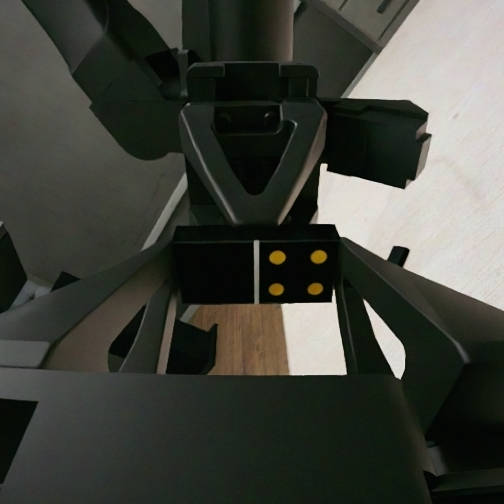

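Emit:
{"method": "execute_actions", "body": {
  "actions": [
    {"rows":[[0,0,0,0,0,0,0.2,0,0,0,0,0,0,0.075],[0,0,0,0,0,0,0.2,0,0,0,0,0,0,0.075],[0,0,0,0,0,0,0.2,0,0,0,0,0,0,0.075],[0.05,0,0,0,0.03,0,0.2,0,0,0,0,0,0,0.075],[0.1,0,0,0,0.06,0,0.2,0,0,0,0,0,0,0.075],[0.2,0,0,0,0.06,0,0.2,0,0,0,0,0,0,0.075],[0.3,0,0,0,0.06,0,0.2,0,0,0,0,0,0,0.075],[0.45,-0.1,0,0,0.06,0,0.2,0,0,0,0,0,0,0.075],[0.45,-0.1,0,0,0.06,0,0.2,0,0,0,0,0,0,0.075],[0.45,-0.1,0,0,0.06,0,0.2,0,0,0,-0.199,1,0.362,0.075],[0.45,-0.1,0,0,0.06,0,0.2,0,0,0,-0.199,1,0.362,0.075],[0.45,-0.1,0,0,0.06,0,0.2,0,0,0,-0.199,1,0.362,0.075],[0.45,-0.1,0,0,0.06,0,0.2,0,0,0,-0.199,1,0.362,0.075],[0.45,-0.1,0,0,0.06,0,0.2,0,0,0,-0.199,1,0.362,0.075],[0.45,-0.1,0,0,0.06,0,0.2,0.179,0.297,0.077,-0.202,1,0.366,0.075]]}
  ]
}}

Emit:
{"method": "execute_actions", "body": {
  "actions": [
    {"steps":40}
  ],
  "pictures": true
}}

Scene clock: 32.53 s of 7200.00 s.
left_arm: end_effector_position=(+0.5105, -0.0047, +0.3080) grip_measured=+0.157 end_effector_quat_wxyz=(+0.339, +0.332, -0.617, +0.628) | right_arm: end_effector_position=(+0.5042, -0.0205, +0.3123) grip_measured=+0.108 end_effector_quat_wxyz=(+0.201, -0.188, +0.687, +0.672)
Joint positions: left_arm=[-1.89   1.694  0.76   0.941  1.272 -1.58   0.054] | right_arm=[-1.296  1.663  0.699  0.977 -1.275  0.039  0.052]
Joint velocities: left_arm=[-0.005 -0.005 -0.012  0.002  0.022 -0.037  0.083] | right_arm=[ 0.005 -0.005  0.007 -0.012  0.022 -0.022  0.   ]
Joint torques (N m, as the arm reports them, + toward a larger angle): left_arm=[ -4.84 -12.99  -1.66   0.59   0.82  -0.01] | right_arm=[  2.33 -10.28  -1.78   1.3   -0.5   -0.04]
Steps of this call (steps 1 to 15: the robot went on to your last target; steps 16 to 29: nothing new was sent; steps 30 to 32: the first 3 steps of this action). Readings (joint positions):
30: left_arm=[-1.890 1.694 0.760 0.941 1.272 -1.580] | right_arm=[-1.296 1.663 0.699 0.977 -1.275 0.039]
31: left_arm=[-1.890 1.694 0.760 0.941 1.272 -1.580] | right_arm=[-1.296 1.663 0.699 0.977 -1.275 0.039]
32: the state above

Scene clock: 33.87 s of 7200.00 s.
left_arm: end_effector_position=(+0.6000, +0.2595, +0.2787) grip_measured=+0.198 end_effector_quat_wxyz=(+0.141, +0.428, -0.702, +0.551) | right_arm: end_effector_position=(+0.3467, -0.0921, +0.0690) grip_measured=+0.109 end_effector_quat_wxyz=(-0.009, +0.235, +0.972, -0.000)
Joint positions: left_arm=[-1.312  1.556  0.759  0.941  1.371 -1.58   0.056] | right_arm=[-1.063  2.065  0.798  0.602  0.409  0.77   0.052]
Joint velocities: left_arm=[-0.015 -0.005 -0.007 -0.002 -0.022 -0.037  0.001] | right_arm=[-0.015 -0.005 -0.012 -0.012  0.066 -0.037 -0.   ]
Joint torques (N m, as the arm reports them, + toward a larger angle): left_arm=[  2.04 -12.98  -0.41   0.77   0.75   0.  ] | right_arm=[ 5.19 -9.39 -4.01  0.53  0.15  0.14]
Kept back: nothing.
From where the robot then was, a joint's target lay farther than a number of 1.0 reaches, so one or more steps of this call were cut to that.
Steps of this call (steps 1 to 12: the last 12 steps of your previous action; steps 13 to 40: the robot went on to your last target). Readings (joint positions):
1: left_arm=[-1.886 1.694 0.760 0.941 1.296 -1.580] | right_arm=[-1.296 1.663 0.699 0.977 -1.275 0.039]
2: left_arm=[-1.875 1.694 0.760 0.941 1.338 -1.580] | right_arm=[-1.296 1.663 0.699 0.977 -1.275 0.039]
4: left_arm=[-1.822 1.694 0.760 0.941 1.361 -1.580] | right_arm=[-1.296 1.663 0.699 0.977 -1.275 0.039]
8: left_arm=[-1.648 1.653 0.759 0.941 1.366 -1.580] | right_arm=[-1.294 1.653 0.702 0.811 -1.082 0.219]
40: the state above

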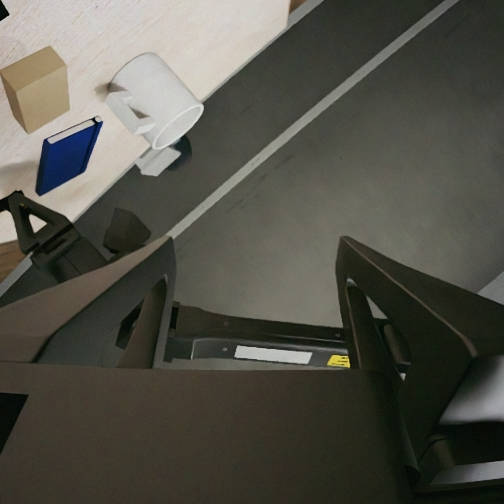

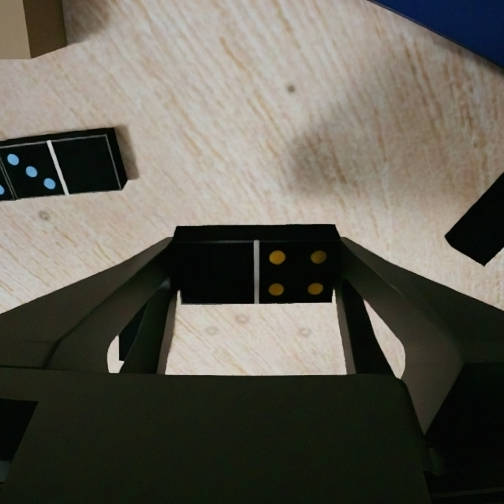

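Emit:
{"method": "execute_actions", "body": {
  "actions": [
    {"rows":[[0,0,0,0,0,0,0.2,-0.012,0.015,0.025,0,0,-0.087,0.075],[0,0,0,0,0,0,0.2,-0.024,0.03,0.05,-0.01,-0.01,-0.087,0.075],[0,0,0,0,0,0,0.2,-0.034,0.043,0.07,-0.015,-0.015,-0.087,0.075],[0,0,0,0,0,0,0.2,-0.042,0.054,0.087,-0.02,-0.02,-0.087,0.075],[0,0,0,0,0,0,0.2,-0.048,0.062,0.1,-0.022,-0.023,-0.087,0.075],[0,0,0,0,0,0,0.2,-0.05,0.067,0.108,-0.022,-0.023,-0.087,0.075],[0,0,0,0,0,0,0.2,-0.05,0.07,0.113,-0.022,-0.023,-0.087,0.075]]}
  ]
}}

Emit:
{"method": "execute_actions", "body": {
  "actions": [
    {"steps":18}
  ],
  "pictures": true
}}

Scene clock: 34.73 s of 7200.00 s.
left_arm: end_effector_position=(+0.6000, +0.2595, +0.2787) grip_measured=+0.198 end_effector_quat_wxyz=(+0.141, +0.428, -0.702, +0.551) | right_arm: end_effector_position=(+0.3536, -0.0858, +0.0595) grip_measured=+0.109 end_effector_quat_wxyz=(-0.008, +0.201, +0.980, +0.008)
Joint positions: left_arm=[-1.312  1.556  0.759  0.941  1.371 -1.58   0.056] | right_arm=[-1.067  2.078  0.831  0.593  0.393  0.693  0.052]
Joint velocities: left_arm=[-0.015 -0.024  0.007  0.012 -0.095 -0.022 -0.   ] | right_arm=[-0.132  0.278  0.637 -0.212 -0.315 -0.681  0.   ]
Joint torques (N m, as the arm reports them, + toward a larger angle): left_arm=[  2.83 -13.69  -0.63   0.69   0.63   0.01] | right_arm=[ 2.92 -6.51 -2.5   0.4   0.05  0.  ]
Steps of this call (steps 1 to 23: the robot went on to your last target; steps 24 to 26: the first 3 steps of this action). Readings (joint positions):
24: left_arm=[-1.312 1.556 0.759 0.941 1.371 -1.580] | right_arm=[-1.063 2.066 0.802 0.602 0.409 0.745]
25: left_arm=[-1.312 1.556 0.759 0.941 1.371 -1.580] | right_arm=[-1.064 2.070 0.812 0.599 0.402 0.716]
26: the state above

Scene clock: 35.33 s of 7200.00 s.
left_arm: end_effector_position=(+0.6000, +0.2595, +0.2787) grip_measured=+0.198 end_effector_quat_wxyz=(+0.141, +0.428, -0.702, +0.551) | right_arm: end_effector_position=(+0.3766, -0.0939, +0.0151) grip_measured=+0.109 end_effector_quat_wxyz=(+0.004, +0.177, +0.984, +0.001)
Joint positions: left_arm=[-1.312  1.556  0.759  0.941  1.371 -1.58   0.056] | right_arm=[-1.123  2.146  0.953  0.57   0.372  0.603  0.052]
Joint velocities: left_arm=[-0.005 -0.005  0.012 -0.002  0.007  0.007 -0.   ] | right_arm=[ 0.005  0.005 -0.012  0.007  0.066  0.022  0.   ]
Joint torques (N m, as the arm reports them, + toward a larger angle): left_arm=[  2.52 -13.38  -0.49   0.89   0.65  -0.01] | right_arm=[ 6.52 -8.19 -4.28  0.3  -0.01 -0.04]
Kept back: nothing.
Steps of this call (steps 1 to 12: the last 12 steps of your previous action; steps 13 to 18: the robot went on to your last target). Readings (joint positions):
1: left_arm=[-1.312 1.556 0.759 0.941 1.371 -1.580] | right_arm=[-1.073 2.091 0.857 0.586 0.384 0.675]
2: left_arm=[-1.312 1.556 0.759 0.941 1.371 -1.580] | right_arm=[-1.080 2.105 0.886 0.580 0.376 0.660]
4: left_arm=[-1.312 1.556 0.759 0.941 1.371 -1.580] | right_arm=[-1.097 2.130 0.932 0.576 0.372 0.638]
8: left_arm=[-1.312 1.556 0.759 0.941 1.371 -1.580] | right_arm=[-1.121 2.145 0.953 0.573 0.372 0.617]
18: the state above

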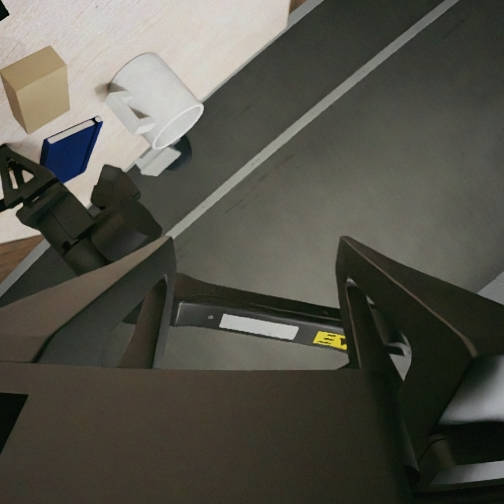

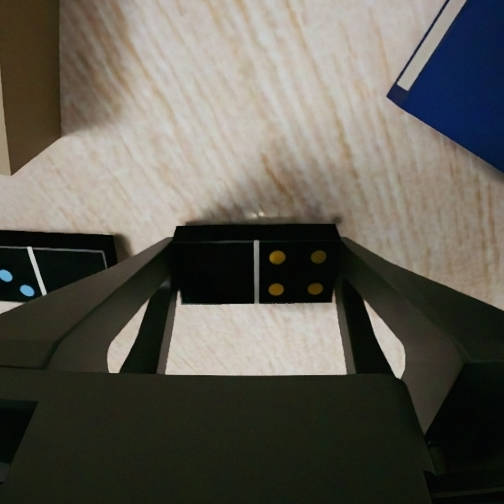

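Emit:
{"method": "execute_actions", "body": {
  "actions": [
    {"rows":[[0,0,0,0,0,0,0.2,0,0.021,0,0,0,0.03,0.075]]}
  ]
}}

Emit:
{"method": "execute_actions", "body": {
  "actions": [
    {"rows":[[0,0,0,0,0,0,0.2,0,0,0,0,0,0,0.15],[0,0,0,0,0,0,0.2,0,0,0,0,0,0,0.27],[0,0,0,0,0,0,0.2,0,0,0,0,0,0,0.27],[0,0,0,0,0,0,0.2,0,0,0,0,0,0,0.27],[0,0,0,0,0,0,0.2,0,-0.045,-0.052,0,0,0,0.27],[0,0,0,0,0,0,0.2,0,-0.045,-0.052,0,0,0,0.27],[0,0,0,0,0,0,0.2,0,-0.045,-0.052,0,0,0,0.27],[0,0,0,0,0,0,0.2,0,-0.045,-0.052,0,0,0,0.27],[0,0,0,0,0,0,0.2,0,-0.045,-0.052,0,0,0,0.27],[0,0,0,0,0,0,0.2,0,-0.045,-0.052,0,0,0,0.27],[0,0,0,0,0,0,0.2,0,-0.045,-0.052,0,0,0,0.27],[0,0,0,0,0,0,0.2,0,-0.045,-0.052,0,0,-0.775,0.27]]}
  ]
}}

Emit:
{"method": "execute_actions", "body": {
  "actions": [
    {"steps":38}
  ],
  "pictures": true
}}

Scene clock: 36.30 s of 7200.00 s.
left_arm: end_effector_position=(+0.6000, +0.2595, +0.2787) grip_measured=+0.198 end_effector_quat_wxyz=(+0.141, +0.428, -0.702, +0.551) | right_arm: end_effector_position=(+0.3747, -0.0941, +0.0144) grip_measured=+0.109 end_effector_quat_wxyz=(+0.003, +0.189, +0.982, +0.000)
Joint positions: left_arm=[-1.312  1.556  0.759  0.941  1.371 -1.58   0.056] | right_arm=[-1.123  2.15   0.953  0.57   0.372  0.627  0.052]
Joint velocities: left_arm=[-0.005 -0.005 -0.012  0.007 -0.007  0.022 -0.001] | right_arm=[-0.005  0.063  0.007  0.007  0.022  0.154  0.   ]
Joint torques (N m, as the arm reports them, + toward a larger angle): left_arm=[  2.09 -13.4   -0.41   0.76   0.66  -0.01] | right_arm=[ 6.42 -7.76 -3.59  0.44  0.08  0.16]
Steps of this call (steps 1 to 15: the robot went on to your last target; steps 16 to 26: nothing new was sent; steps 27 to 29: the first 3 steps of this action). Readings (joint positions):
27: left_arm=[-1.312 1.556 0.759 0.941 1.371 -1.580] | right_arm=[-1.123 2.147 0.953 0.570 0.372 0.611]
28: left_arm=[-1.312 1.556 0.759 0.941 1.371 -1.580] | right_arm=[-1.123 2.148 0.953 0.570 0.372 0.620]
29: the state above

Scene clock: 36.80 s of 7200.00 s.
left_arm: end_effector_position=(+0.6000, +0.2595, +0.2787) grip_measured=+0.198 end_effector_quat_wxyz=(+0.141, +0.428, -0.702, +0.551) | right_arm: end_effector_position=(+0.3694, -0.0949, +0.0128) grip_measured=+0.257 end_effector_quat_wxyz=(-0.001, +0.200, +0.980, -0.002)
Joint positions: left_arm=[-1.312  1.556  0.759  0.941  1.371 -1.58   0.056] | right_arm=[-1.123  2.159  0.954  0.57   0.372  0.655  0.059]
Joint velocities: left_arm=[-0.015 -0.005  0.017 -0.007  0.081 -0.007  0.   ] | right_arm=[-0.005 -0.005 -0.007 -0.022  0.051 -0.081  0.022]
Joint torques (N m, as the arm reports them, + toward a larger angle): left_arm=[  3.06 -12.91  -0.29   0.78   0.62   0.05] | right_arm=[ 5.95 -8.21 -3.61  0.61  0.07  0.05]
Steps of this call (steps 1 to 12: the last 12 steps of your previous action; steps 13 to 15: the first 3 steps of this action, its rows measured from where the robot was after step 12). Readings (joint positions):
12: left_arm=[-1.312 1.556 0.759 0.941 1.371 -1.580] | right_arm=[-1.123 2.159 0.953 0.570 0.372 0.654]
13: left_arm=[-1.312 1.556 0.759 0.941 1.371 -1.580] | right_arm=[-1.123 2.159 0.953 0.570 0.372 0.655]
14: left_arm=[-1.312 1.556 0.759 0.941 1.371 -1.580] | right_arm=[-1.123 2.159 0.953 0.570 0.372 0.655]
15: the state above

Scene clock: 38.07 s of 7200.00 s.
left_arm: end_effector_position=(+0.6000, +0.2595, +0.2787) grip_measured=+0.198 end_effector_quat_wxyz=(+0.141, +0.428, -0.702, +0.551) | right_arm: end_effector_position=(+0.3710, -0.1016, +0.0305) grip_measured=+0.268 end_effector_quat_wxyz=(-0.003, -0.544, +0.839, -0.000)
Joint positions: left_arm=[-1.312  1.556  0.759  0.941  1.371 -1.58   0.056] | right_arm=[-1.123  2.112  0.902  0.57   0.372 -0.898  0.06 ]
Joint velocities: left_arm=[-0.005 -0.005  0.007 -0.007 -0.051  0.007  0.001] | right_arm=[ 0.015  0.005 -0.012 -0.007  0.022 -0.007 -0.   ]
Joint torques (N m, as the arm reports them, + toward a larger angle): left_arm=[  2.59 -13.67  -0.53   0.82   0.67   0.  ] | right_arm=[ 5.74 -9.38 -4.8   0.38 -0.02 -0.01]
Kept back: nothing.
Steps of this call (steps 1 to 12: the last 12 steps of your previous action; steps 13 to 38: the robot went on to your last target). Readings (joint positions):
1: left_arm=[-1.312 1.556 0.759 0.941 1.371 -1.580] | right_arm=[-1.123 2.159 0.954 0.570 0.372 0.655]
2: left_arm=[-1.312 1.556 0.759 0.941 1.371 -1.580] | right_arm=[-1.123 2.157 0.950 0.570 0.372 0.655]
4: left_arm=[-1.312 1.556 0.759 0.941 1.371 -1.580] | right_arm=[-1.123 2.140 0.927 0.570 0.372 0.655]
8: left_arm=[-1.312 1.556 0.759 0.941 1.371 -1.580] | right_arm=[-1.123 2.115 0.902 0.570 0.372 0.655]
38: the state above

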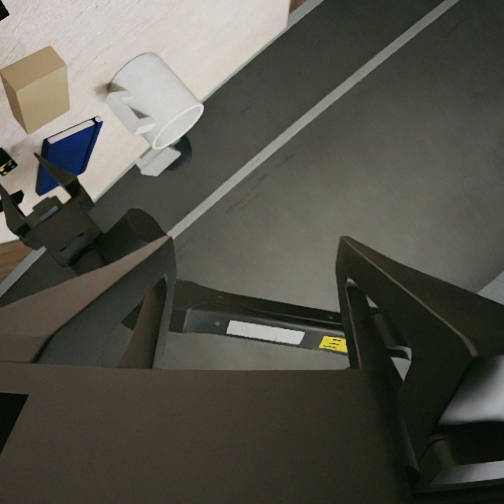

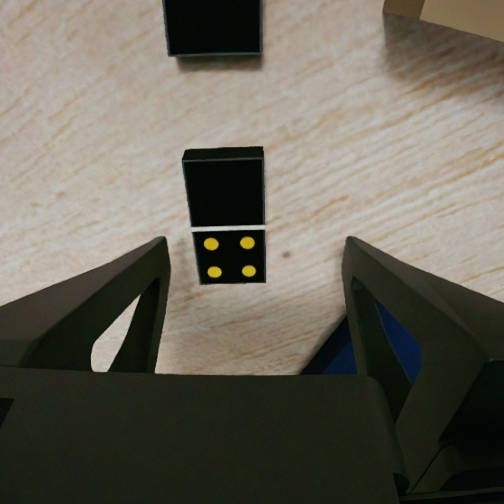

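Emit:
{"method": "execute_actions", "body": {
  "actions": [
    {"rows":[[0,0,0,0,0,0,0.2,0,0.03,0,0,0,0,0.35],[0,0,0,0,0,0,0.2,0,0.04,0.01,0,0,0,0.35],[0,0,0,0,0,0,0.2,0,0.046,0.02,0,0,0,0.35],[0,0,0,0,0,0,0.2,0,0.046,0.028,0,0,0,0.35],[0,0,0,0,0,0,0.2,0,0.046,0.034,0,0,0,0.35]]}
  ]
}}

Emit:
{"method": "execute_actions", "body": {
  "actions": [
    {"steps":14}
  ],
  "pictures": true
}}

Scene clock: 38.70 s of 7200.00 s.
left_arm: end_effector_position=(+0.6000, +0.2595, +0.2787) grip_measured=+0.198 end_effector_quat_wxyz=(+0.141, +0.428, -0.702, +0.551) | right_arm: end_effector_position=(+0.3681, -0.1008, +0.0268) grip_measured=+0.346 end_effector_quat_wxyz=(-0.005, -0.548, +0.837, +0.000)
Joint positions: left_arm=[-1.312  1.556  0.759  0.941  1.371 -1.58   0.056] | right_arm=[-1.123  2.124  0.911  0.57   0.372 -0.905  0.063]
Joint velocities: left_arm=[ 0.005 -0.005 -0.007 -0.007 -0.007 -0.037  0.   ] | right_arm=[-0.015  0.269  0.208 -0.017 -0.022 -0.022  0.004]
Joint torques (N m, as the arm reports them, + toward a larger angle): left_arm=[  2.   -13.36  -0.37   0.63   0.61   0.01] | right_arm=[ 5.9  -6.33 -3.22  0.43 -0.03  0.1 ]
Steps of this call (steps 1 to 16: the robot went on to your last target; steps 17 to 19: the first 3 steps of this action). Readings (joint positions):
17: left_arm=[-1.312 1.556 0.759 0.941 1.371 -1.580] | right_arm=[-1.123 2.113 0.902 0.570 0.372 -0.905]
18: left_arm=[-1.312 1.556 0.759 0.941 1.371 -1.580] | right_arm=[-1.123 2.117 0.905 0.570 0.372 -0.905]
19: the state above

Scene clock: 39.17 s of 7200.00 s.
left_arm: end_effector_position=(+0.6000, +0.2595, +0.2787) grip_measured=+0.198 end_effector_quat_wxyz=(+0.141, +0.428, -0.702, +0.551) | right_arm: end_effector_position=(+0.3608, -0.0972, +0.0130) grip_measured=+0.348 end_effector_quat_wxyz=(-0.009, -0.549, +0.836, +0.002)
Joint positions: left_arm=[-1.312  1.556  0.759  0.941  1.371 -1.58   0.056] | right_arm=[-1.123  2.167  0.947  0.57   0.372 -0.905  0.063]
Joint velocities: left_arm=[-0.015  0.005  0.002  0.002 -0.051  0.051 -0.001] | right_arm=[-0.005  0.005 -0.012  0.007 -0.051 -0.022  0.   ]
Joint torques (N m, as the arm reports them, + toward a larger angle): left_arm=[  2.55 -13.87  -0.43   0.54   0.62   0.  ] | right_arm=[ 6.25 -8.11 -3.81  0.54 -0.05  0.14]
Kept back: nothing.
Steps of this call (steps 1 to 12: the last 12 steps of your previous action; steps 13 to 14: the robot went on to your last target). Readings (joint positions):
1: left_arm=[-1.312 1.556 0.759 0.941 1.371 -1.580] | right_arm=[-1.123 2.134 0.920 0.570 0.372 -0.905]
2: left_arm=[-1.312 1.556 0.759 0.941 1.371 -1.580] | right_arm=[-1.123 2.144 0.929 0.570 0.372 -0.905]
4: left_arm=[-1.312 1.556 0.759 0.941 1.371 -1.580] | right_arm=[-1.123 2.161 0.943 0.570 0.372 -0.905]
8: left_arm=[-1.312 1.556 0.759 0.941 1.371 -1.580] | right_arm=[-1.123 2.167 0.946 0.570 0.372 -0.905]
14: the state above

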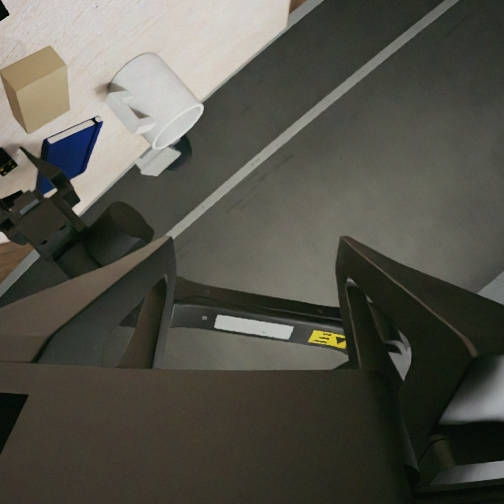

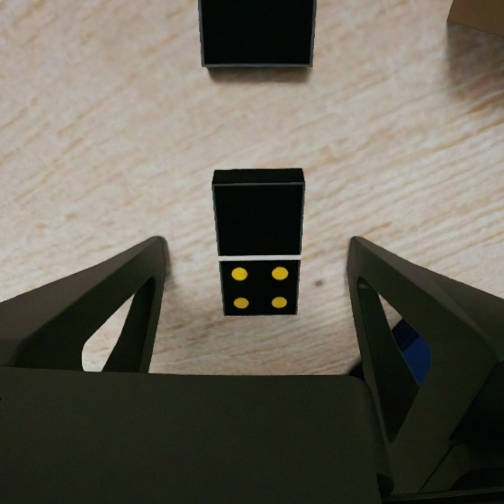

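Emit:
{"method": "execute_actions", "body": {
  "actions": [
    {"rows":[[0,0,0,0,0,0,0.2,0,0,0,0,0,0,0.1],[0,0,0,0,0,0,0.2,0,0,0,0,0,0,-0.15],[0,0,0,0,0,0,0.2,0,0,0,0,0,0,-0.3],[0,0,0,0,0,0,0.2,0,0,0,0,0,0,-0.38],[0,0,0,0,0,0,0.2,0,0,0,0,0,0,-0.43],[0,0,0,0,0,0,0.2,0,0,0,0,0,0,-0.46],[0,0,0,0,0,0,0.2,0,0,0,0,0,0,-0.485],[0,0,0,0,0,0,0.2,0,0,0,0,0,0,-0.485],[0,0,0,0,0,0,0.2,0.02,0,0,0,0,0,-0.485],[0,0,0,0,0,0,0.2,0.03,0,0,0,0,0,-0.485],[0,0,0,0,0,0,0.2,0.035,0,0.008,-0.008,0.006,0.01,-0.485],[0,0,0,0,0,0,0.2,0.035,0,0.015,-0.012,0.01,0.014,-0.485],[0,0,0,0,0,0,0.2,0.035,0,0.022,-0.015,0.014,0.014,-0.485],[0,0,0,0,0,0,0.2,0.035,0,0.028,-0.018,0.018,0.014,-0.485]]}
  ]
}}

Emit:
{"method": "execute_actions", "body": {
  "actions": [
    {"steps":24}
  ],
  "pictures": true
}}

Scene clock: 40.30 s of 7200.00 s.
left_arm: end_effector_position=(+0.6000, +0.2595, +0.2787) grip_measured=+0.198 end_effector_quat_wxyz=(+0.141, +0.428, -0.702, +0.551) | right_arm: end_effector_position=(+0.3608, -0.0972, +0.0130) grip_measured=-0.213 end_effector_quat_wxyz=(-0.009, -0.549, +0.836, +0.002)
Joint positions: left_arm=[-1.312  1.556  0.759  0.941  1.371 -1.58   0.056] | right_arm=[-1.123  2.167  0.947  0.57   0.372 -0.905  0.037]
Joint velocities: left_arm=[-0.015 -0.005 -0.022 -0.007  0.007 -0.007 -0.   ] | right_arm=[-0.005 -0.005  0.007  0.012 -0.022  0.007 -0.173]
Joint torques (N m, as the arm reports them, + toward a larger angle): left_arm=[  1.92 -12.69  -0.61   0.67   0.66   0.02] | right_arm=[ 5.94 -8.8  -3.73  0.5  -0.03  0.05]
Steps of this call (steps 1 to 30: the robot went on to your last target; step 31: nothing new was sent; steps 32 to 34: the first 3 steps of this action). Readings (joint positions):
32: left_arm=[-1.312 1.556 0.759 0.941 1.371 -1.580] | right_arm=[-1.123 2.167 0.947 0.570 0.372 -0.905]
33: left_arm=[-1.312 1.556 0.759 0.941 1.371 -1.580] | right_arm=[-1.123 2.167 0.947 0.570 0.372 -0.905]
34: the state above

Scene clock: 41.10 s of 7200.00 s.
left_arm: end_effector_position=(+0.6000, +0.2595, +0.2787) grip_measured=+0.198 end_effector_quat_wxyz=(+0.141, +0.428, -0.702, +0.551) | right_arm: end_effector_position=(+0.3704, -0.0745, +0.0129) grip_measured=-0.454 end_effector_quat_wxyz=(+0.000, -0.547, +0.837, -0.001)
Joint positions: left_arm=[-1.312  1.556  0.759  0.941  1.371 -1.58   0.056] | right_arm=[-1.087  2.167  0.982  0.545  0.401 -0.884  0.026]
Joint velocities: left_arm=[-0.005 -0.005  0.007 -0.007 -0.022  0.022  0.001] | right_arm=[ 0.005 -0.015  0.012 -0.007 -0.007  0.037 -0.   ]
Joint torques (N m, as the arm reports them, + toward a larger angle): left_arm=[  2.76 -14.18  -0.33   0.68   0.71  -0.01] | right_arm=[ 6.99 -8.87 -3.46  0.06  0.04  0.16]
Kept back: nothing.
Steps of this call (steps 1 to 12: the last 12 steps of your previous action; steps 13 to 24: the robot went on to your last target). Readings (joint positions):
1: left_arm=[-1.312 1.556 0.759 0.941 1.371 -1.580] | right_arm=[-1.123 2.167 0.947 0.570 0.372 -0.905]
2: left_arm=[-1.312 1.556 0.759 0.941 1.371 -1.580] | right_arm=[-1.123 2.167 0.947 0.570 0.372 -0.905]
4: left_arm=[-1.312 1.556 0.759 0.941 1.371 -1.580] | right_arm=[-1.123 2.167 0.947 0.570 0.372 -0.905]
8: left_arm=[-1.312 1.556 0.759 0.941 1.371 -1.580] | right_arm=[-1.118 2.168 0.948 0.569 0.376 -0.903]
24: the state above

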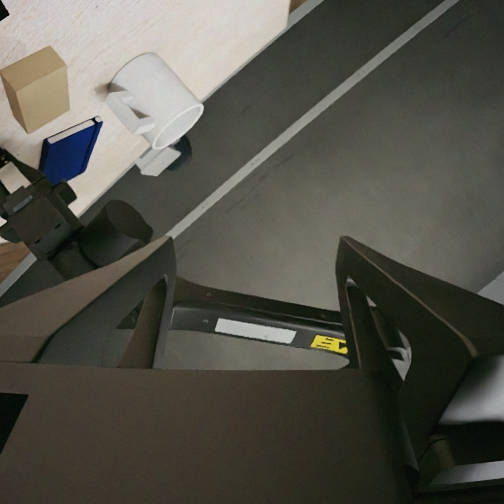

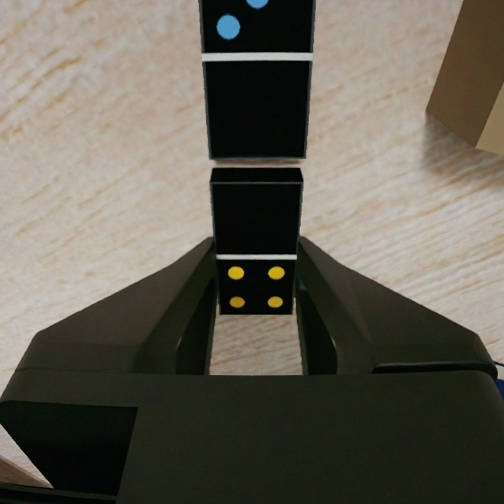

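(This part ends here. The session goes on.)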